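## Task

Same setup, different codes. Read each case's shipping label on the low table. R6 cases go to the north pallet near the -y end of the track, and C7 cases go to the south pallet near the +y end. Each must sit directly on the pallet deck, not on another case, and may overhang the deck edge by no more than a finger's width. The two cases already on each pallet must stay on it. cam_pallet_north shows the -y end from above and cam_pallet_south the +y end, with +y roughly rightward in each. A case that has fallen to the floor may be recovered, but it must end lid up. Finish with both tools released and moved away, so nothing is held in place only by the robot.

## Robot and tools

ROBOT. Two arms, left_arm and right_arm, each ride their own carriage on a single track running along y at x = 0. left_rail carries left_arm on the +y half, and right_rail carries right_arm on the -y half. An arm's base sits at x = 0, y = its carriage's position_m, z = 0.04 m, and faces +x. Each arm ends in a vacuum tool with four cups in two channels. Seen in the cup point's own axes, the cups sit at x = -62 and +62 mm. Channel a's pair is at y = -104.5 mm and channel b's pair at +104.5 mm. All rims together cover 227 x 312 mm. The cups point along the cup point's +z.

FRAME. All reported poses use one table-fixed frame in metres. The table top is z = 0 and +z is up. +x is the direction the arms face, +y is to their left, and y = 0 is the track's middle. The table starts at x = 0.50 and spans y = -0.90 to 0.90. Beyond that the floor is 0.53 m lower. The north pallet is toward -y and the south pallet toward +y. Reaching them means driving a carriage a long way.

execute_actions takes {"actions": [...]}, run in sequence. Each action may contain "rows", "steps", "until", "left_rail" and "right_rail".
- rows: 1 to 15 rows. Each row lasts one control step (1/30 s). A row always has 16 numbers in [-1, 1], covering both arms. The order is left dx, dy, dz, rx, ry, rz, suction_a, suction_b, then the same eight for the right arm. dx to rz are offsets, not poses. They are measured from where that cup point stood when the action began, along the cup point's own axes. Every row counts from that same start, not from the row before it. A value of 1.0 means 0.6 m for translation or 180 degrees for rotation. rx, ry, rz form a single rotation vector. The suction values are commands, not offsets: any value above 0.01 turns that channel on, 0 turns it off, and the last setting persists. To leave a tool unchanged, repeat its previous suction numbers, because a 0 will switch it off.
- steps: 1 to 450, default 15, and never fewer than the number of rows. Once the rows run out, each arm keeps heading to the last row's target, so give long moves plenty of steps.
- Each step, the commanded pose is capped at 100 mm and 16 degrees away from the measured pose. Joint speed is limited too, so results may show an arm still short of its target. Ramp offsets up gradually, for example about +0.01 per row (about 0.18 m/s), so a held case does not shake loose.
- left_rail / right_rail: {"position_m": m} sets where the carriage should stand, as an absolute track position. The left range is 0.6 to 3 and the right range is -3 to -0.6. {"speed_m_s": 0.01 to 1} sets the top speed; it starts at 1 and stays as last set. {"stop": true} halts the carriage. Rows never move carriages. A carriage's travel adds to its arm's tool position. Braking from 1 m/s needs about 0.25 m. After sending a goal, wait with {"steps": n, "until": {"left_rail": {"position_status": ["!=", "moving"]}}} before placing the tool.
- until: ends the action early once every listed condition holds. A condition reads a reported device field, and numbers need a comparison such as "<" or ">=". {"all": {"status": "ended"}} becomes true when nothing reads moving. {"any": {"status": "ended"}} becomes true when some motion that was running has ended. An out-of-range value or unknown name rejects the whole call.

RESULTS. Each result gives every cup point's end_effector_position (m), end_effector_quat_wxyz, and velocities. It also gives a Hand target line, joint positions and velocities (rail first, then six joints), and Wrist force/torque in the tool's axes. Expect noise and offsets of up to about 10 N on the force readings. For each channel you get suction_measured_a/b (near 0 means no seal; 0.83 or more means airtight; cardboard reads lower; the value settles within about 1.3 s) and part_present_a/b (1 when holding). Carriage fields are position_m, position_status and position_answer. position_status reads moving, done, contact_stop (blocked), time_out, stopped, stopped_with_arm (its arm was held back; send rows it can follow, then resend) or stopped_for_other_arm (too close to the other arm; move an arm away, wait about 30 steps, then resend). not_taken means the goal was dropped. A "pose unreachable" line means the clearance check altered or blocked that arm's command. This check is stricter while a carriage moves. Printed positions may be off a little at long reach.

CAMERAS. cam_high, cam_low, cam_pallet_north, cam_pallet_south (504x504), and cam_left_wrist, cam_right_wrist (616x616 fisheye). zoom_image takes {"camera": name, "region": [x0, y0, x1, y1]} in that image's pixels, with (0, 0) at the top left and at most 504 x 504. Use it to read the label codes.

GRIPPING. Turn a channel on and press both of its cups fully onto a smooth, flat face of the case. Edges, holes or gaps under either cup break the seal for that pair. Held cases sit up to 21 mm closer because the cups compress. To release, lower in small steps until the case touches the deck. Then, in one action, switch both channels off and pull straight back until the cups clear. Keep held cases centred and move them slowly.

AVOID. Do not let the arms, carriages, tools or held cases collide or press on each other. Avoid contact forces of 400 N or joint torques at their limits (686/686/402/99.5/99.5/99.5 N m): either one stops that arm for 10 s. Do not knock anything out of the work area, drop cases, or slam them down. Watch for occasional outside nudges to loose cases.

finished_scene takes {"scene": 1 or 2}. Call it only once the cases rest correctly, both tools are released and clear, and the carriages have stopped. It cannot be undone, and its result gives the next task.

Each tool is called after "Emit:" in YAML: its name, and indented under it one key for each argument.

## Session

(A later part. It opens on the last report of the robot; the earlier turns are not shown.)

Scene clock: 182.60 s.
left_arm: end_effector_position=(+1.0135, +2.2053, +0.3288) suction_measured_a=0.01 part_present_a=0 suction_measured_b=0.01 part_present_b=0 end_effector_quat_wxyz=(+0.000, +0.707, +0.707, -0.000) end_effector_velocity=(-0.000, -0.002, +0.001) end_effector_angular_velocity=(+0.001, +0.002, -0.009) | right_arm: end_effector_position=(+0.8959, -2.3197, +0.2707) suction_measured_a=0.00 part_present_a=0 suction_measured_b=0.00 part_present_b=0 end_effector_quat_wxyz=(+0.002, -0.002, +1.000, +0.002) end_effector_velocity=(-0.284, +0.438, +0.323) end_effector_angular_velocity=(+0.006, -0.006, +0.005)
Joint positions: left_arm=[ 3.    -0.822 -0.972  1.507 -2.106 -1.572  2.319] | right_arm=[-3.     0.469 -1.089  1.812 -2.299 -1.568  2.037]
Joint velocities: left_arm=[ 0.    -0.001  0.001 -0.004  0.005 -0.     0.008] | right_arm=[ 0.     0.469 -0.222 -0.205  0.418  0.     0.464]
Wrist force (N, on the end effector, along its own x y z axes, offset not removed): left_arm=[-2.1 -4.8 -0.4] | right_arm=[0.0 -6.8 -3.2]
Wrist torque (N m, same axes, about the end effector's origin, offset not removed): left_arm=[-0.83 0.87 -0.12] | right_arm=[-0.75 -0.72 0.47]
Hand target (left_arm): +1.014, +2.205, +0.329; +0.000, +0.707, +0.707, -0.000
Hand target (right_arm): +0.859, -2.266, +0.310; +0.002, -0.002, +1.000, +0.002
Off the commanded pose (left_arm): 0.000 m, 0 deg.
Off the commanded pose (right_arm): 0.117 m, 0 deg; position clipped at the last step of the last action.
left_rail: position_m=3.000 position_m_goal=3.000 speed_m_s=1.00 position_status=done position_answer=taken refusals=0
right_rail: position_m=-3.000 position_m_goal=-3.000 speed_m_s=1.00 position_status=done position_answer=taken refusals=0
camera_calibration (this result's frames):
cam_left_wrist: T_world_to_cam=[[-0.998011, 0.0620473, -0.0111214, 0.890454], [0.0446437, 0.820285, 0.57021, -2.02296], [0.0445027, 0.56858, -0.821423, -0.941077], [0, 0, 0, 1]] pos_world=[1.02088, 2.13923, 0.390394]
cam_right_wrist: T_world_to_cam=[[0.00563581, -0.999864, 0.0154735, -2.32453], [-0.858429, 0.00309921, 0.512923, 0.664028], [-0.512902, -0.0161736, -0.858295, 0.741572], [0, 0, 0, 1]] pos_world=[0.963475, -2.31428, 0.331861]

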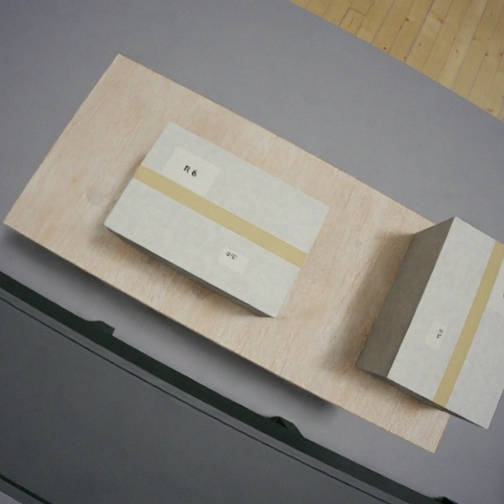

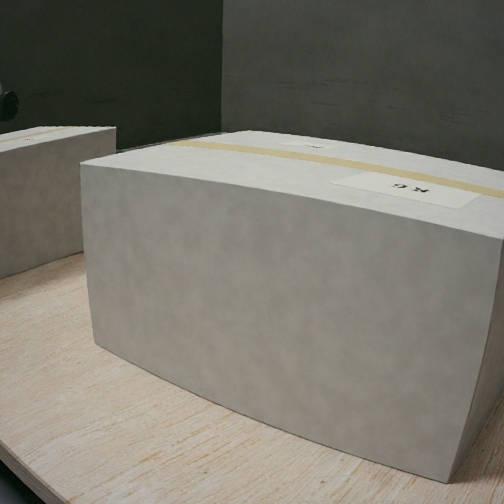

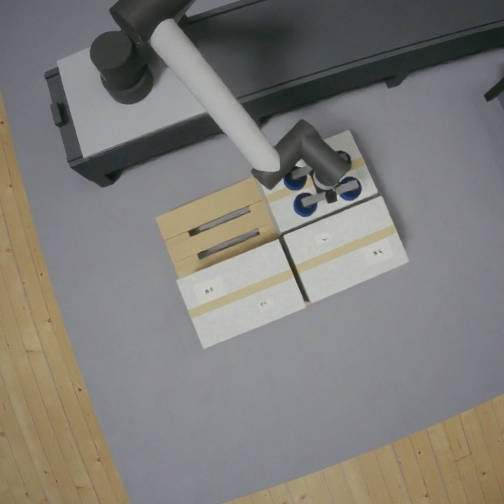

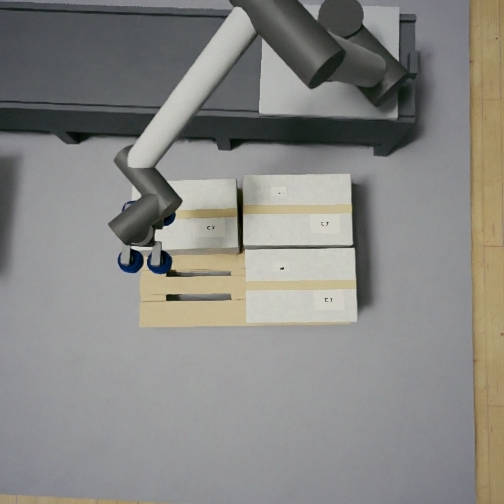

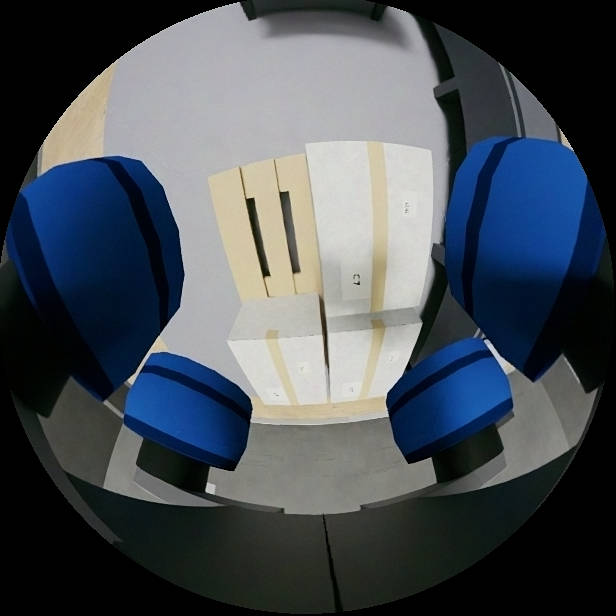

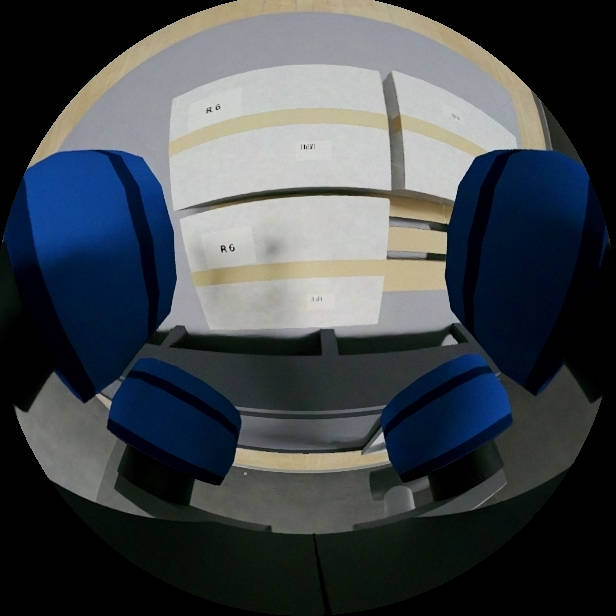

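Emit:
execute_actions:
  actions:
    - {"right_rail":{"position_m":-0.6},"rows":[[-0.02,-0.004,0,0,0,0,0,0,0.068,0.11,-0.075,0.0013,0.0013,0.0013,0,0],[-0.055,-0.01,0,0,0,0,0,0,0.076,0.135,-0.087,0.0013,0.0013,0.0013,0,0],[-0.1,-0.018,0,0,0,0,0,0,0.084,0.16,-0.098,0.0013,0.0013,0.0013,0,0],[-0.16,-0.028,0,0,0,0,0,0,0.09,0.178,-0.107,0.0013,0.0013,0.0013,0,0]],"steps":5}

Emit:
zoom_image:
  camera: "cam_high"
  region: [336,200,504,452]

Scene clock: 187.07 s.
left_arm: end_effector_position=(+1.0052, +2.1682, +0.3282) suction_measured_a=0.01 part_present_a=0 suction_measured_b=0.01 part_present_b=0 end_effector_quat_wxyz=(+0.000, +0.707, +0.707, -0.000) end_effector_velocity=(-0.118, -0.513, +0.001) end_effector_angular_velocity=(-0.014, -0.007, -0.007) | right_arm: end_effector_position=(+0.8498, -2.2218, +0.3226) suction_measured_a=0.00 part_present_a=0 suction_measured_b=0.00 part_present_b=0 end_effector_quat_wxyz=(+0.001, -0.000, +1.000, +0.001) end_effector_velocity=(-0.092, +0.541, +0.130) end_effector_angular_velocity=(-0.001, +0.001, -0.005)
Joint positions: left_arm=[ 3.    -0.846 -0.955  1.476 -2.093 -1.572  2.295] | right_arm=[-2.981  0.552 -1.114  1.761 -2.22  -1.569  2.122]
Joint velocities: left_arm=[ 0.    -0.332  0.238 -0.424  0.17  -0.004 -0.324] | right_arm=[ 0.277  0.244  0.01  -0.241  0.232 -0.001  0.249]
Wrist force (N, on the end effector, along its own x y z axes, offset not removed): left_arm=[11.1 -0.5 -0.5] | right_arm=[-2.0 -12.2 -1.1]
Wrist torque (N m, same axes, about the end effector's origin, offset not removed): left_arm=[-0.32 -0.45 -0.05] | right_arm=[-1.06 -0.45 0.59]
Hand target (left_arm): +0.993, +2.113, +0.329; +0.001, +0.707, +0.707, -0.001
Hand target (right_arm): +0.840, -2.181, +0.335; +0.000, +0.000, +1.000, +0.001
Off the commanded pose (left_arm): 0.060 m, 0 deg.
Off the commanded pose (right_arm): 0.031 m, 0 deg.
left_rail: position_m=3.000 position_m_goal=3.000 speed_m_s=1.00 position_status=done position_answer=taken refusals=0
right_rail: position_m=-2.981 position_m_goal=-0.600 speed_m_s=1.00 position_status=moving position_answer=taken refusals=0
camera_calibration (this result's frames):
cam_left_wrist: T_world_to_cam=[[-0.997976, 0.0627164, -0.0105574, 0.882825], [0.0454965, 0.820007, 0.570542, -1.99215], [0.0444395, 0.568906, -0.821201, -0.920897], [0, 0, 0, 1]] pos_world=[1.0126, 2.10211, 0.389684]
cam_right_wrist: T_world_to_cam=[[0.00307395, -0.99984, 0.0176288, -2.22558], [-0.857138, 0.00644591, 0.515047, 0.603238], [-0.515078, -0.0166936, -0.856981, 0.764375], [0, 0, 0, 1]] pos_world=[0.917612, -2.21635, 0.383593]

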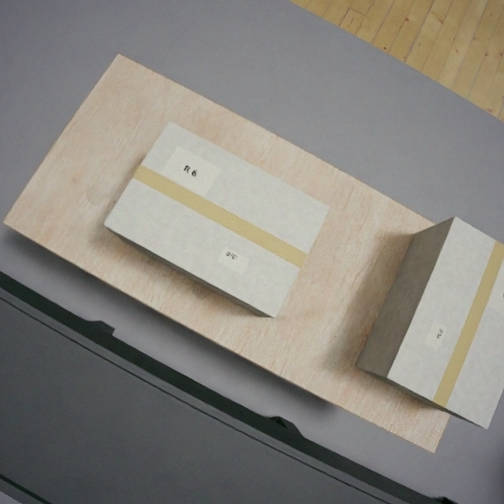

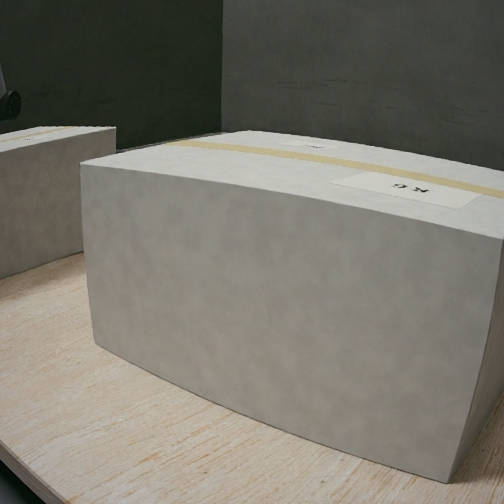

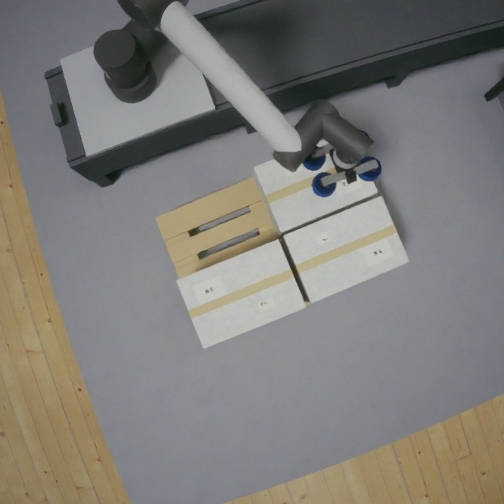

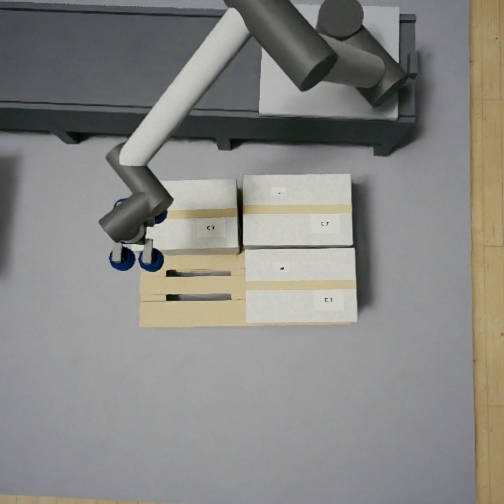

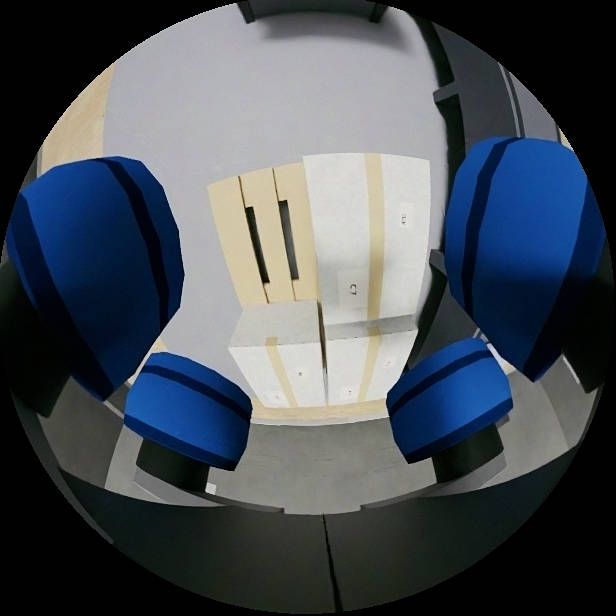

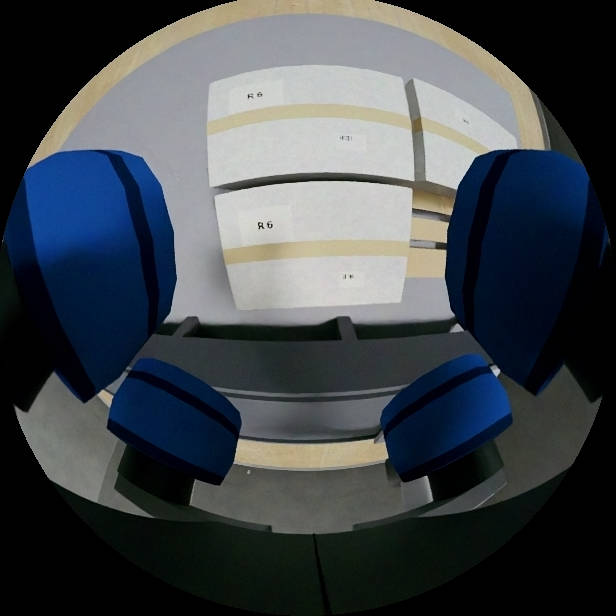

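Region (336, 200, 504, 452) of cam_high's 504x504 image, scaled by 2.000, with more detail than that image has.

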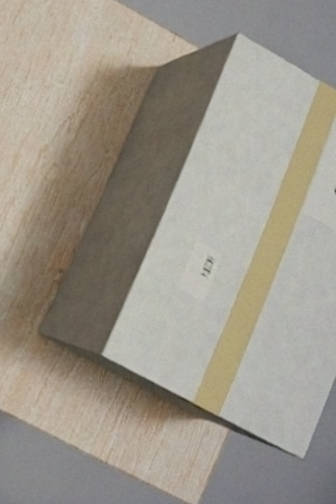

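Emit:
zoom_image:
  camera: "cam_pallet_north"
  region: [140,160,300,320]

Region (140, 160, 300, 320) of cam_pallet_north's 504x504 image, scaled by 3.150, with more detail than that image has.

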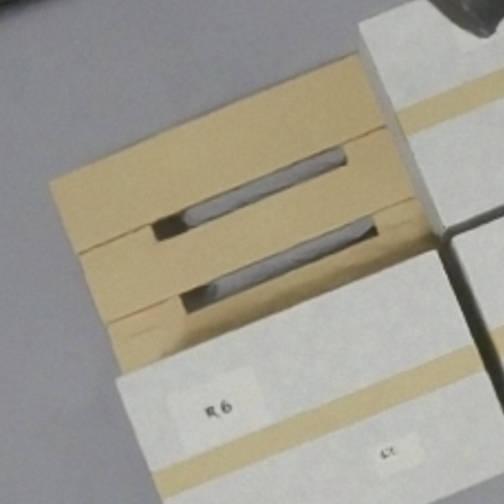

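Emit:
execute_actions:
  actions: []

Emit:
zoom_image:
  camera: "cam_right_wrist"
  region: [180,200,460,480]

Emit:
zoom_image:
  camera: "cam_high"
  region: [90,100,342,352]

Scene clock: 191.13 s.
left_arm: end_effector_position=(+0.9925, +2.1126, +0.3293) suction_measured_a=0.01 part_present_a=0 suction_measured_b=0.01 part_present_b=0 end_effector_quat_wxyz=(+0.001, +0.707, +0.707, -0.001) end_effector_velocity=(-0.000, -0.000, +0.000) end_effector_angular_velocity=(-0.000, -0.000, -0.000) | right_arm: end_effector_position=(+0.8403, +0.1861, +0.3353) suction_measured_a=0.00 part_present_a=0 suction_measured_b=0.00 part_present_b=0 end_effector_quat_wxyz=(+0.000, +0.000, +1.000, +0.001) end_effector_velocity=(+0.000, -0.000, +0.000) end_effector_angular_velocity=(+0.000, -0.000, -0.000)
Joint positions: left_arm=[ 3.    -0.881 -0.928  1.428 -2.073 -1.572  2.261] | right_arm=[-0.6    0.576 -1.112  1.736 -2.196 -1.57   2.147]
Joint velocities: left_arm=[ 0. -0. -0.  0. -0.  0. -0.] | right_arm=[ 0. -0. -0. -0.  0.  0. -0.]
Wrist force (N, on the end effector, along its own x y z axes, offset not removed): left_arm=[-1.0 -6.5 1.8] | right_arm=[-1.5 -3.7 -0.1]
Wrist torque (N m, same axes, about the end effector's origin, offset not removed): left_arm=[-1.11 0.79 -0.03] | right_arm=[-0.18 -0.41 0.56]
Hand target (left_arm): +0.993, +2.113, +0.329; +0.001, +0.707, +0.707, -0.001
Hand target (right_arm): +0.840, +0.186, +0.335; +0.000, +0.000, +1.000, +0.001
Off the commanded pose (left_arm): 0.005 m, 0 deg.
Off the commanded pose (right_arm): 0.001 m, 0 deg.
left_rail: position_m=3.000 position_m_goal=3.000 speed_m_s=1.00 position_status=done position_answer=taken refusals=0
right_rail: position_m=-0.600 position_m_goal=-0.600 speed_m_s=1.00 position_status=done position_answer=taken refusals=0
camera_calibration (this result's frames):
cam_left_wrist: T_world_to_cam=[[-0.997936, 0.0630481, -0.0121868, 0.873442], [0.0449394, 0.821253, 0.568792, -1.9481], [0.0458697, 0.56707, -0.822391, -0.884944], [0, 0, 0, 1]] pos_world=[0.999777, 2.04664, 0.390935]
cam_right_wrist: T_world_to_cam=[[0.002232, -0.999826, 0.0184941, 0.182089], [-0.856698, 0.00762774, 0.515762, 0.572241], [-0.515814, -0.016995, -0.856532, 0.81107], [0, 0, 0, 1]] pos_world=[0.908193, 0.191477, 0.3962]

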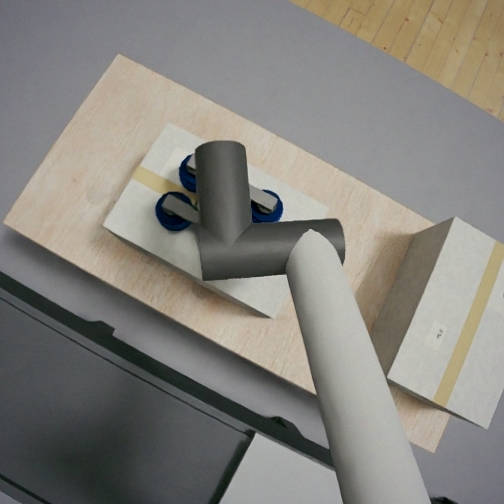

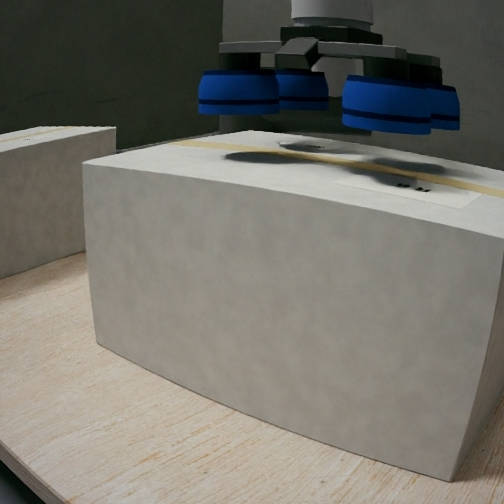

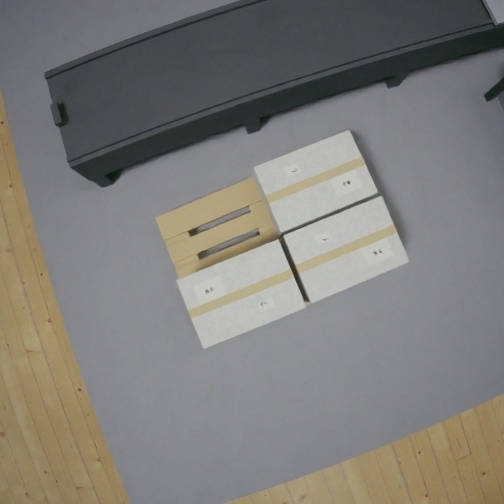

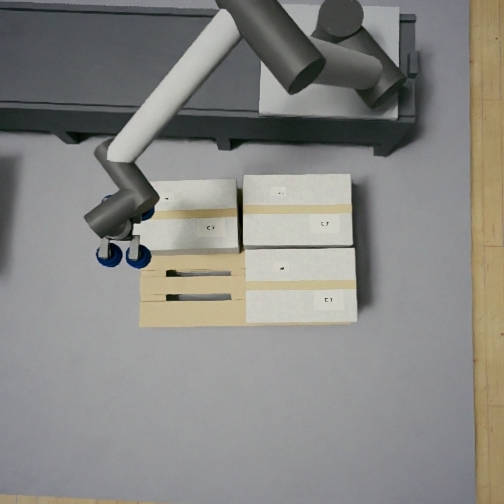

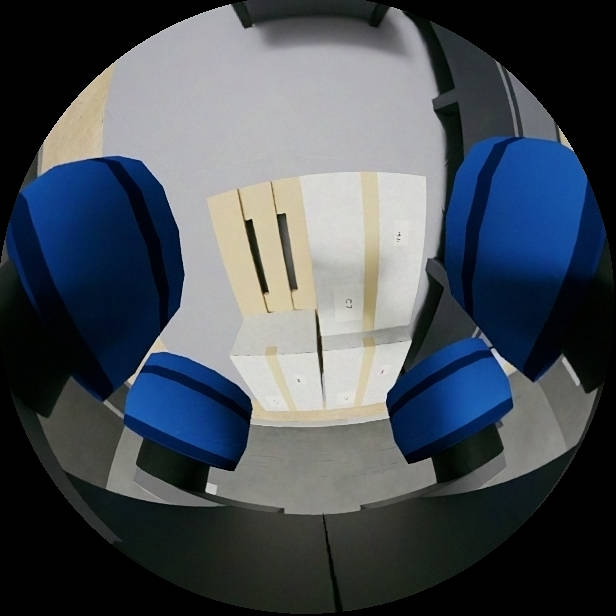

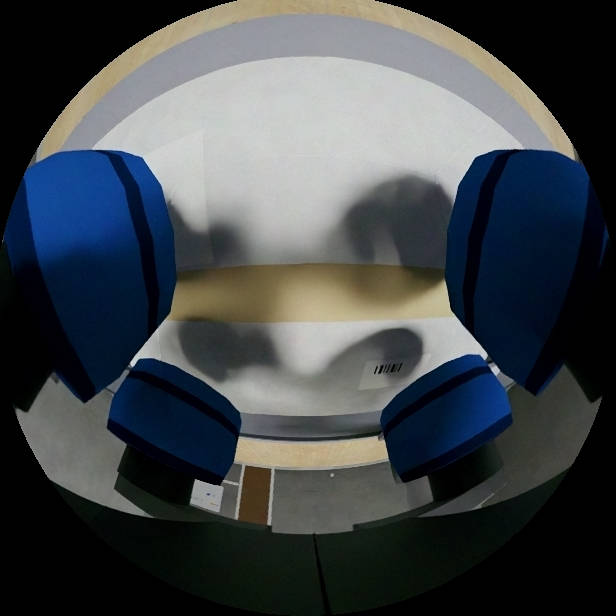

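Region (180, 200, 460, 480) of cam_right_wrist's 616x616 image, scaled by 1.800, with more detail than that image has.

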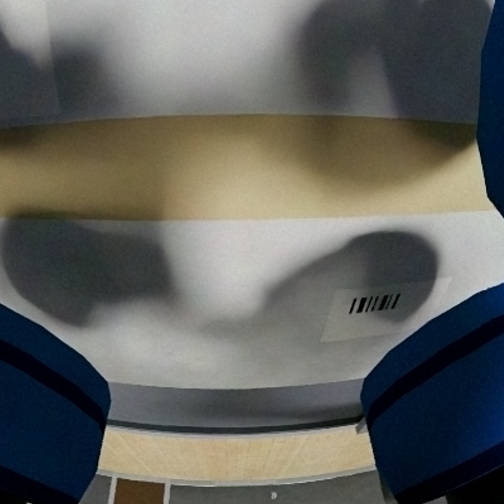

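Region (90, 100, 342, 352) of cam_high's 504x504 image, scaled by 2.000, with more detail than that image has.

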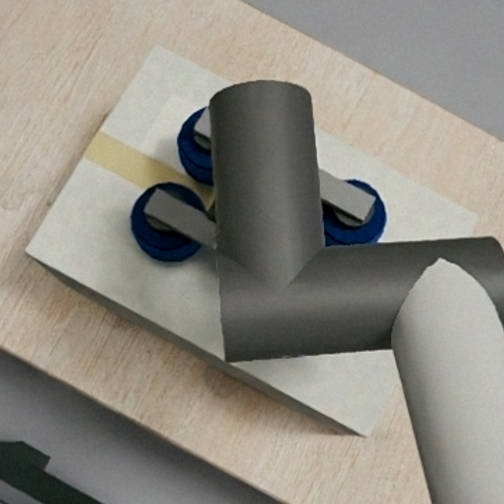

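Emit:
execute_actions:
  actions:
    - {"rows":[[-0.02,-0.003,0,0,0,0,0,0,-0.003,0,0.014,0,0,0,0,0],[-0.05,-0.008,0,0,0,0,0,0,-0.006,0,0.034,0,0,0,0,0],[-0.09,-0.015,0,0,0,0,0,0,-0.008,0,0.056,0,0,0,0,0],[-0.135,-0.022,0,0,0,0,0,0,-0.008,0,0.076,0,0,0,0,0],[-0.18,-0.03,0,0,0,0,0,0,-0.008,0,0.09,0,0,0,0,0],[-0.22,-0.036,0,0,0,0,0,0,-0.008,0,0.1,0,0,0,0,0],[-0.25,-0.041,0,0,0,0,0,0,-0.008,0,0.109,0,0,0,1,1]],"steps":7}

Scene clock: 198.37 s.
left_arm: end_effector_position=(+0.9766, +2.0428, +0.3280) suction_measured_a=0.01 part_present_a=0 suction_measured_b=0.01 part_present_b=0 end_effector_quat_wxyz=(+0.001, +0.707, +0.707, -0.001) end_effector_velocity=(-0.140, -0.587, -0.002) end_effector_angular_velocity=(-0.013, -0.009, -0.012) | right_arm: end_effector_position=(+0.8434, +0.1854, +0.2971) suction_measured_a=0.00 part_present_a=0 suction_measured_b=0.00 part_present_b=0 end_effector_quat_wxyz=(-0.000, +0.000, +1.000, +0.000) end_effector_velocity=(+0.007, -0.002, -0.239) end_effector_angular_velocity=(-0.003, +0.005, +0.001)
Joint positions: left_arm=[ 3.    -0.923 -0.89   1.359 -2.043 -1.572  2.22 ] | right_arm=[-0.6    0.574 -1.083  1.753 -2.241 -1.57   2.146]
Joint velocities: left_arm=[ 0.    -0.344  0.33  -0.599  0.253 -0.    -0.333] | right_arm=[ 0.    -0.005  0.18   0.11  -0.284 -0.    -0.006]
Wrist force (N, on the end effector, along its own x y z axes, offset not removed): left_arm=[2.0 -1.6 1.6] | right_arm=[1.3 -3.4 1.7]
Wrist torque (N m, same axes, about the end effector's origin, offset not removed): left_arm=[-0.33 0.41 -0.01] | right_arm=[-0.12 -0.73 0.56]
Hand target (left_arm): +0.960, +1.970, +0.330; +0.004, +0.708, +0.707, -0.001
Hand target (right_arm): +0.844, +0.185, +0.271; -0.000, +0.000, +1.000, +0.001
Off the commanded pose (left_arm): 0.081 m, 0 deg; position clipped at the last step of the last action.
Off the commanded pose (right_arm): 0.027 m, 0 deg.
left_rail: position_m=3.000 position_m_goal=3.000 speed_m_s=1.00 position_status=done position_answer=taken refusals=0
right_rail: position_m=-0.600 position_m_goal=-0.600 speed_m_s=1.00 position_status=done position_answer=taken refusals=0
camera_calibration (this result's frames):
cam_left_wrist: T_world_to_cam=[[-0.997895, 0.0637451, -0.0119192, 0.860318], [0.0456552, 0.821093, 0.568966, -1.88984], [0.0460555, 0.567224, -0.822275, -0.846181], [0, 0, 0, 1]] pos_world=[0.983759, 1.97687, 0.389716]
cam_right_wrist: T_world_to_cam=[[0.00205533, -0.999815, 0.0191419, 0.182128], [-0.856179, 0.00813078, 0.516615, 0.59377], [-0.516675, -0.0174507, -0.856004, 0.780587], [0, 0, 0, 1]] pos_world=[0.911309, 0.190888, 0.357949]

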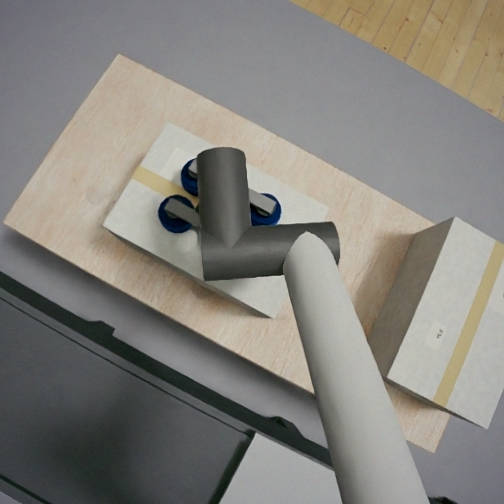

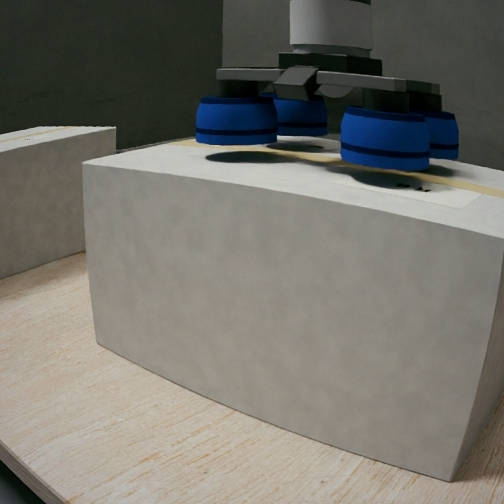

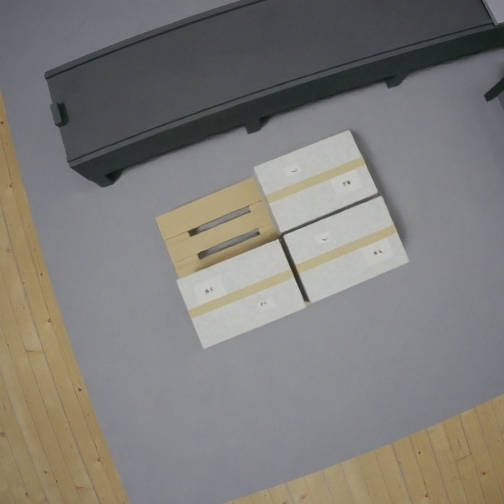

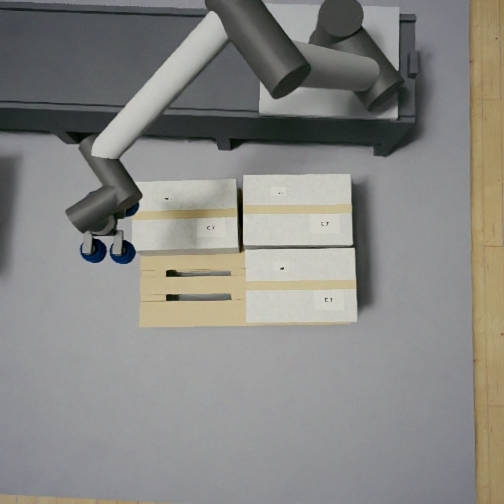

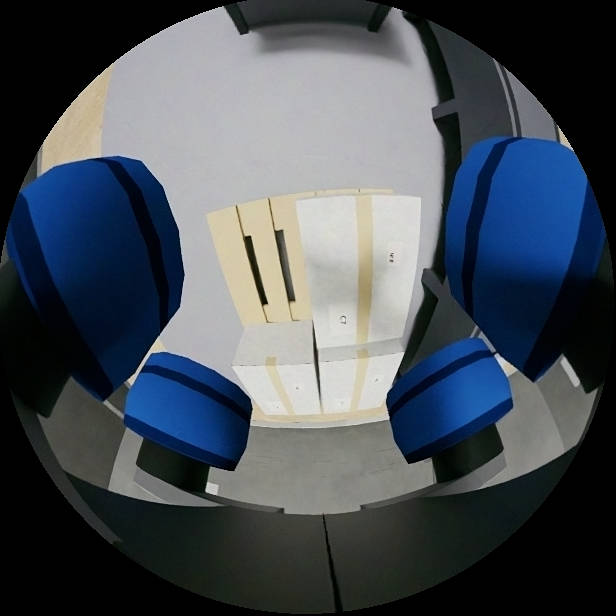

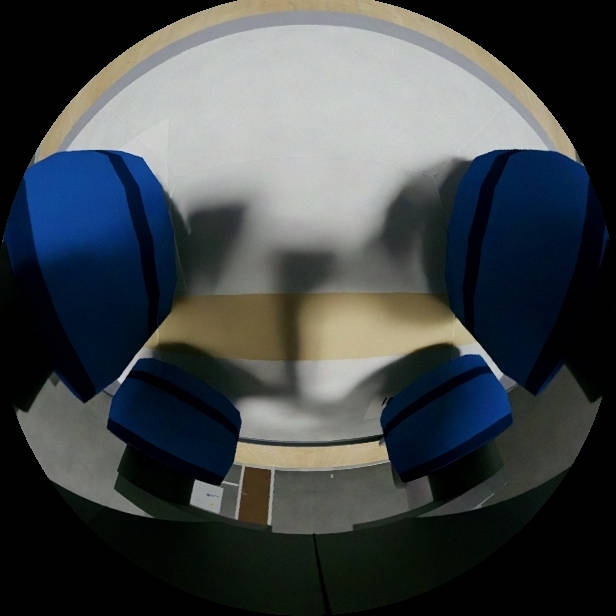

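Emit:
execute_actions:
  actions: []

Scene clock: 199.27 s.
left_arm: end_effector_position=(+0.9599, +1.9701, +0.3302) suction_measured_a=0.01 part_present_a=0 suction_measured_b=0.01 part_present_b=0 end_effector_quat_wxyz=(+0.004, +0.708, +0.707, -0.001) end_effector_velocity=(-0.000, -0.000, -0.000) end_effector_angular_velocity=(-0.000, -0.000, -0.000) | right_arm: end_effector_position=(+0.8442, +0.1852, +0.2705) suction_measured_a=0.90 part_present_a=1 suction_measured_b=0.90 part_present_b=1 end_effector_quat_wxyz=(-0.000, +0.000, +1.000, +0.000) end_effector_velocity=(-0.000, +0.000, +0.000) end_effector_angular_velocity=(+0.001, +0.000, -0.000)
Joint positions: left_arm=[ 3.    -0.964 -0.848  1.28  -2.011 -1.572  2.18 ] | right_arm=[-0.6    0.574 -1.063  1.765 -2.273 -1.57   2.145]
Joint velocities: left_arm=[ 0. -0.  0. -0.  0. -0. -0.] | right_arm=[ 0.     0.    -0.     0.    -0.     0.001  0.   ]
Wrist force (N, on the end effector, along its own x y z axes, offset not removed): left_arm=[-1.2 -4.8 2.5] | right_arm=[-0.6 -3.6 11.9]
Wrist torque (N m, same axes, about the end effector's origin, offset not removed): left_arm=[-0.82 0.74 0.06] | right_arm=[7.28 -0.32 0.57]
Hand target (left_arm): +0.960, +1.970, +0.330; +0.004, +0.708, +0.707, -0.001
Hand target (right_arm): +0.844, +0.185, +0.271; -0.000, +0.000, +1.000, +0.001
Off the commanded pose (left_arm): 0.011 m, 0 deg; position clipped at the last step of the last action.
Off the commanded pose (right_arm): 0.001 m, 0 deg.
left_rail: position_m=3.000 position_m_goal=3.000 speed_m_s=1.00 position_status=done position_answer=taken refusals=0
right_rail: position_m=-0.600 position_m_goal=-0.600 speed_m_s=1.00 position_status=done position_answer=taken refusals=0
camera_calibration (this result's frames):
cam_left_wrist: T_world_to_cam=[[-0.997808, 0.0645066, -0.0147929, 0.847759], [0.0448533, 0.823497, 0.565545, -1.83345], [0.0486633, 0.563642, -0.824585, -0.79711], [0, 0, 0, 1]] pos_world=[0.966926, 1.90444, 0.392157]
cam_right_wrist: T_world_to_cam=[[0.00222185, -0.999816, 0.0190667, 0.182233], [-0.856309, 0.00794494, 0.516402, 0.608419], [-0.516459, -0.0174743, -0.856134, 0.75804], [0, 0, 0, 1]] pos_world=[0.912086, 0.190612, 0.331319]

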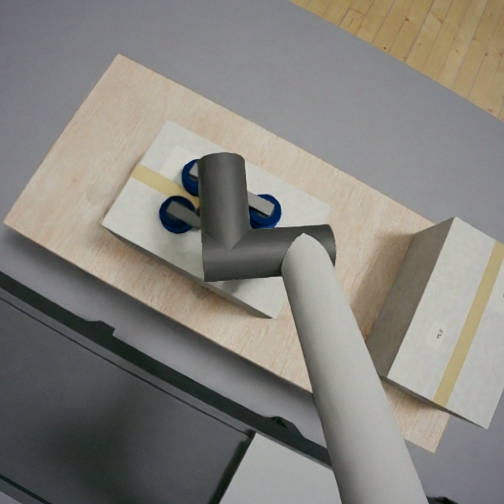

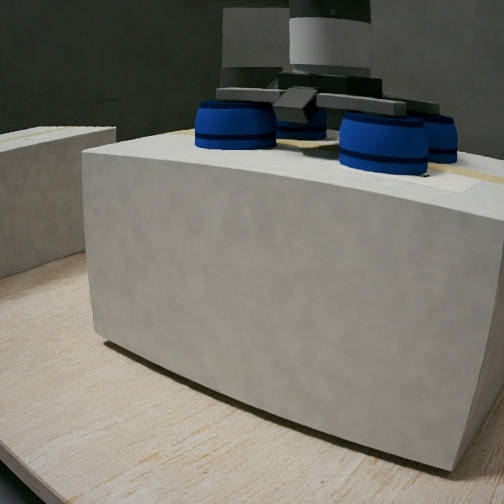

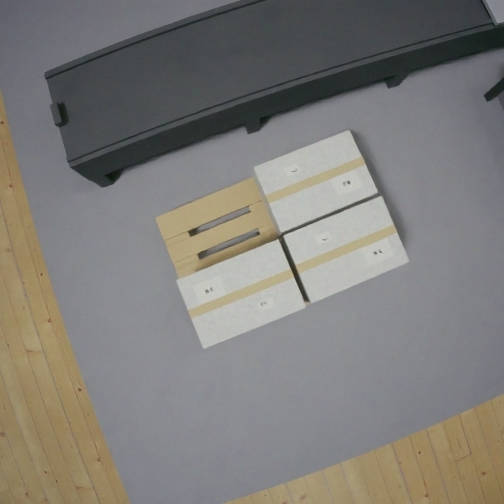

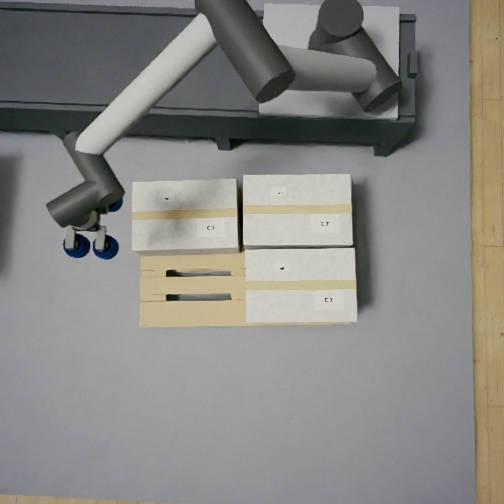

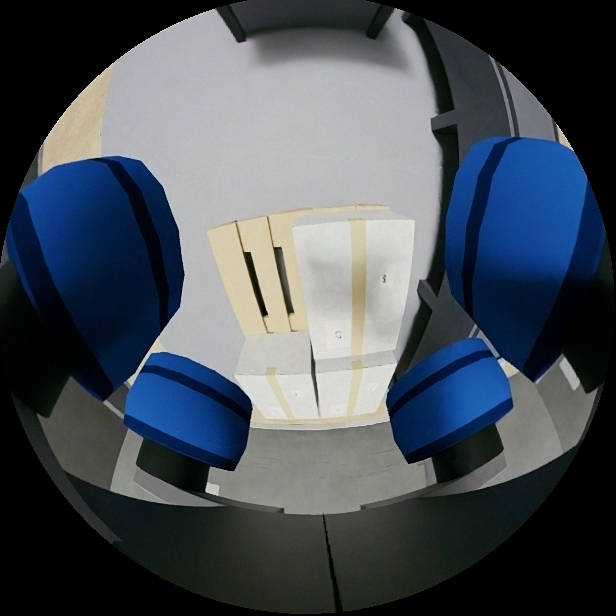

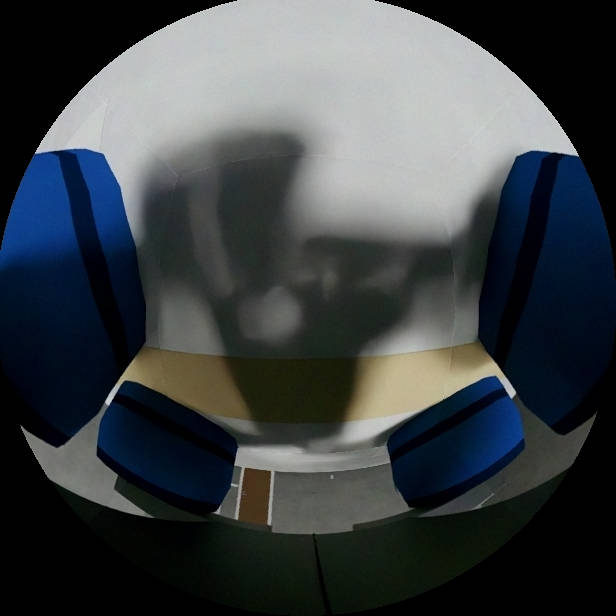

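Emit:
execute_actions:
  actions:
    - {"rows":[[-0.015,-0.002,0,0,0,0,0,0,0,0,-0.008,0,0,0,1,1],[-0.04,-0.005,0,0,0,0,0,0,0,0,-0.022,0,0,0,1,1],[-0.07,-0.009,0,0,0,0,0,0,0,-0.005,-0.045,0,0,0,1,1],[-0.1,-0.013,0,0,0,0,0,0,0,-0.015,-0.075,0,0,0,1,1],[-0.13,-0.016,0,0,0,0,0,0,0,-0.025,-0.11,0,0,0,1,1],[-0.16,-0.02,0,0.0013,0.0022,0,0,0,0,-0.035,-0.145,0,0,0,1,1],[-0.19,-0.024,0,0.0013,0.0022,0,0,0,0,-0.045,-0.18,0,0,0,1,1],[-0.22,-0.028,0,0.0013,0.0022,0,0,0,0,-0.15,-0.508,0,0,0,1,1],[-0.25,-0.031,0,0.0013,0.0022,0,0,0,0,-0.15,-0.508,0,0,0,1,1],[-0.28,-0.035,0,0.0013,0.0022,0,0,0,0,-0.15,-0.508,0,0,0,1,1],[-0.31,-0.039,0,0.0013,0.0022,0,0,0,0,-0.15,-0.508,0,0,0,1,1],[-0.34,-0.043,0,0.0013,0.0022,0,0,0,0,-0.15,-0.508,0,0,0,1,1],[-0.375,-0.047,0,0.0013,0.0022,-0.0004,0,0,0,-0.15,-0.508,0,0,0,1,1]],"steps":18}
    - {"right_rail":{"position_m":-3.0},"steps":1}

Scene clock: 210.57 s.
left_arm: end_effector_position=(+0.9288, +1.7577, +0.3305) suction_measured_a=0.01 part_present_a=0 suction_measured_b=0.01 part_present_b=0 end_effector_quat_wxyz=(+0.002, +0.707, +0.707, -0.001) end_effector_velocity=(+0.019, -0.125, +0.009) end_effector_angular_velocity=(+0.017, +0.010, +0.007) | right_arm: end_effector_position=(+0.8456, +0.1078, +0.5403) suction_measured_a=0.90 part_present_a=1 suction_measured_b=0.90 part_present_b=1 end_effector_quat_wxyz=(+0.004, +0.001, +1.000, +0.002) end_effector_velocity=(-0.006, -0.140, +0.398) end_effector_angular_velocity=(-0.002, +0.003, +0.000)
Joint positions: left_arm=[ 3.    -1.059 -0.671  0.94  -1.843 -1.571  2.084] | right_arm=[-0.6    0.514 -1.279  1.666 -1.966 -1.57   2.085]
Joint velocities: left_arm=[ 0.    -0.029  0.159 -0.33   0.19   0.    -0.036] | right_arm=[-0.015 -0.097 -0.267 -0.225  0.496  0.    -0.097]
Wrist force (N, on the end effector, along its own x y z axes, offset not removed): left_arm=[-4.1 -7.0 0.0] | right_arm=[-3.7 -21.8 -56.2]
Wrist torque (N m, same axes, about the end effector's origin, offset not removed): left_arm=[-1.06 1.08 0.00] | right_arm=[6.52 -0.68 0.78]
Hand target (left_arm): +0.931, +1.746, +0.331; +0.000, +0.707, +0.707, -0.000
Hand target (right_arm): +0.844, +0.093, +0.575; +0.001, +0.000, +1.000, +0.001
Off the commanded pose (left_arm): 0.013 m, 0 deg.
Off the commanded pose (right_arm): 0.037 m, 0 deg.
left_rail: position_m=3.000 position_m_goal=3.000 speed_m_s=1.00 position_status=done position_answer=taken refusals=0
right_rail: position_m=-0.600 position_m_goal=-3.000 speed_m_s=1.00 position_status=moving position_answer=taken refusals=0
camera_calibration (this result's frames):
cam_left_wrist: T_world_to_cam=[[-0.997868, 0.0640534, -0.0125451, 0.830482], [0.0455814, 0.821436, 0.568477, -1.65527], [0.0467179, 0.566693, -0.822604, -0.679785], [0, 0, 0, 1]] pos_world=[0.935919, 1.69173, 0.392209]
cam_right_wrist: T_world_to_cam=[[0.00143074, -0.999884, 0.0151758, 0.10255], [-0.860136, 0.00651015, 0.510023, 0.477772], [-0.510063, -0.013783, -0.860027, 0.984684], [0, 0, 0, 1]] pos_world=[0.913052, 0.113, 0.601624]

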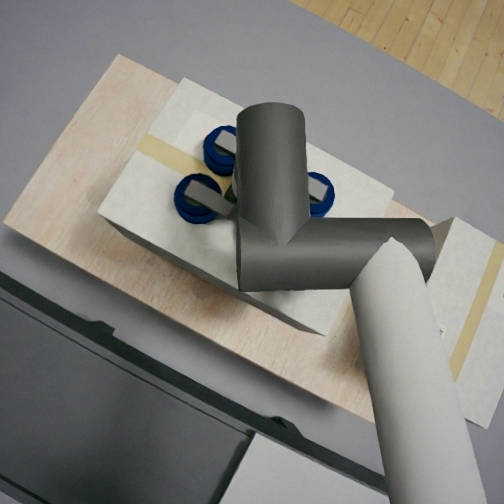

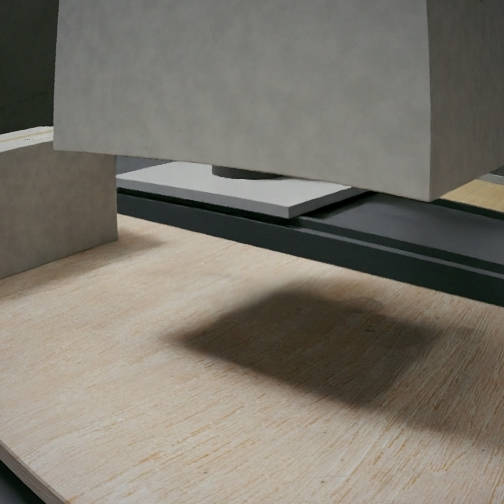

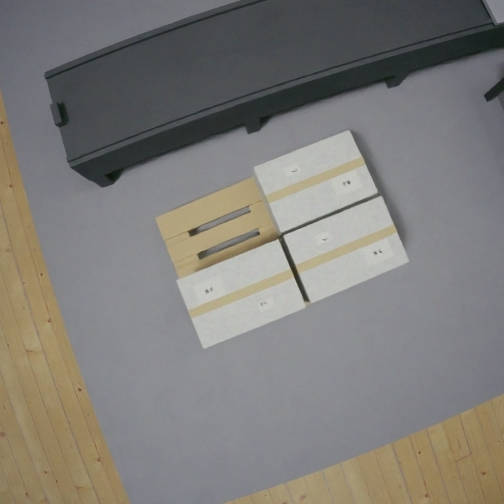

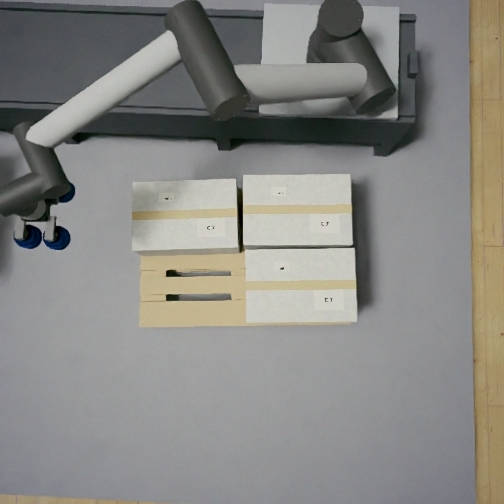

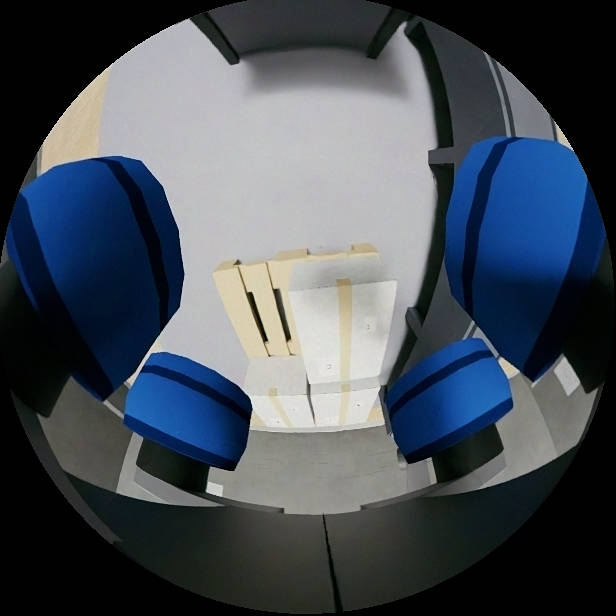

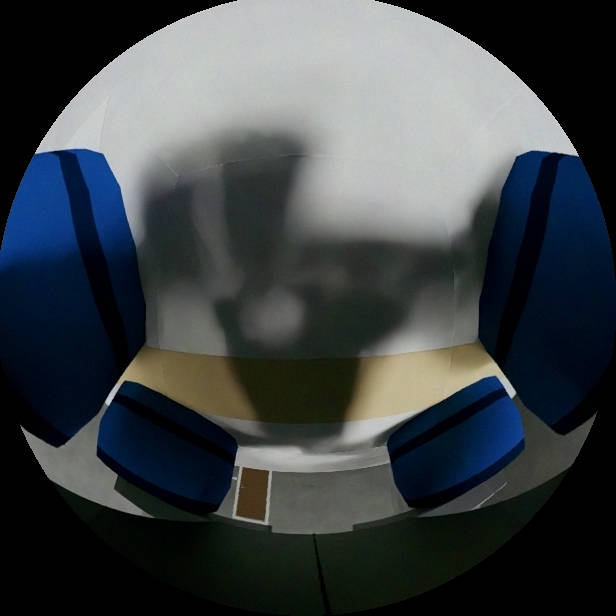

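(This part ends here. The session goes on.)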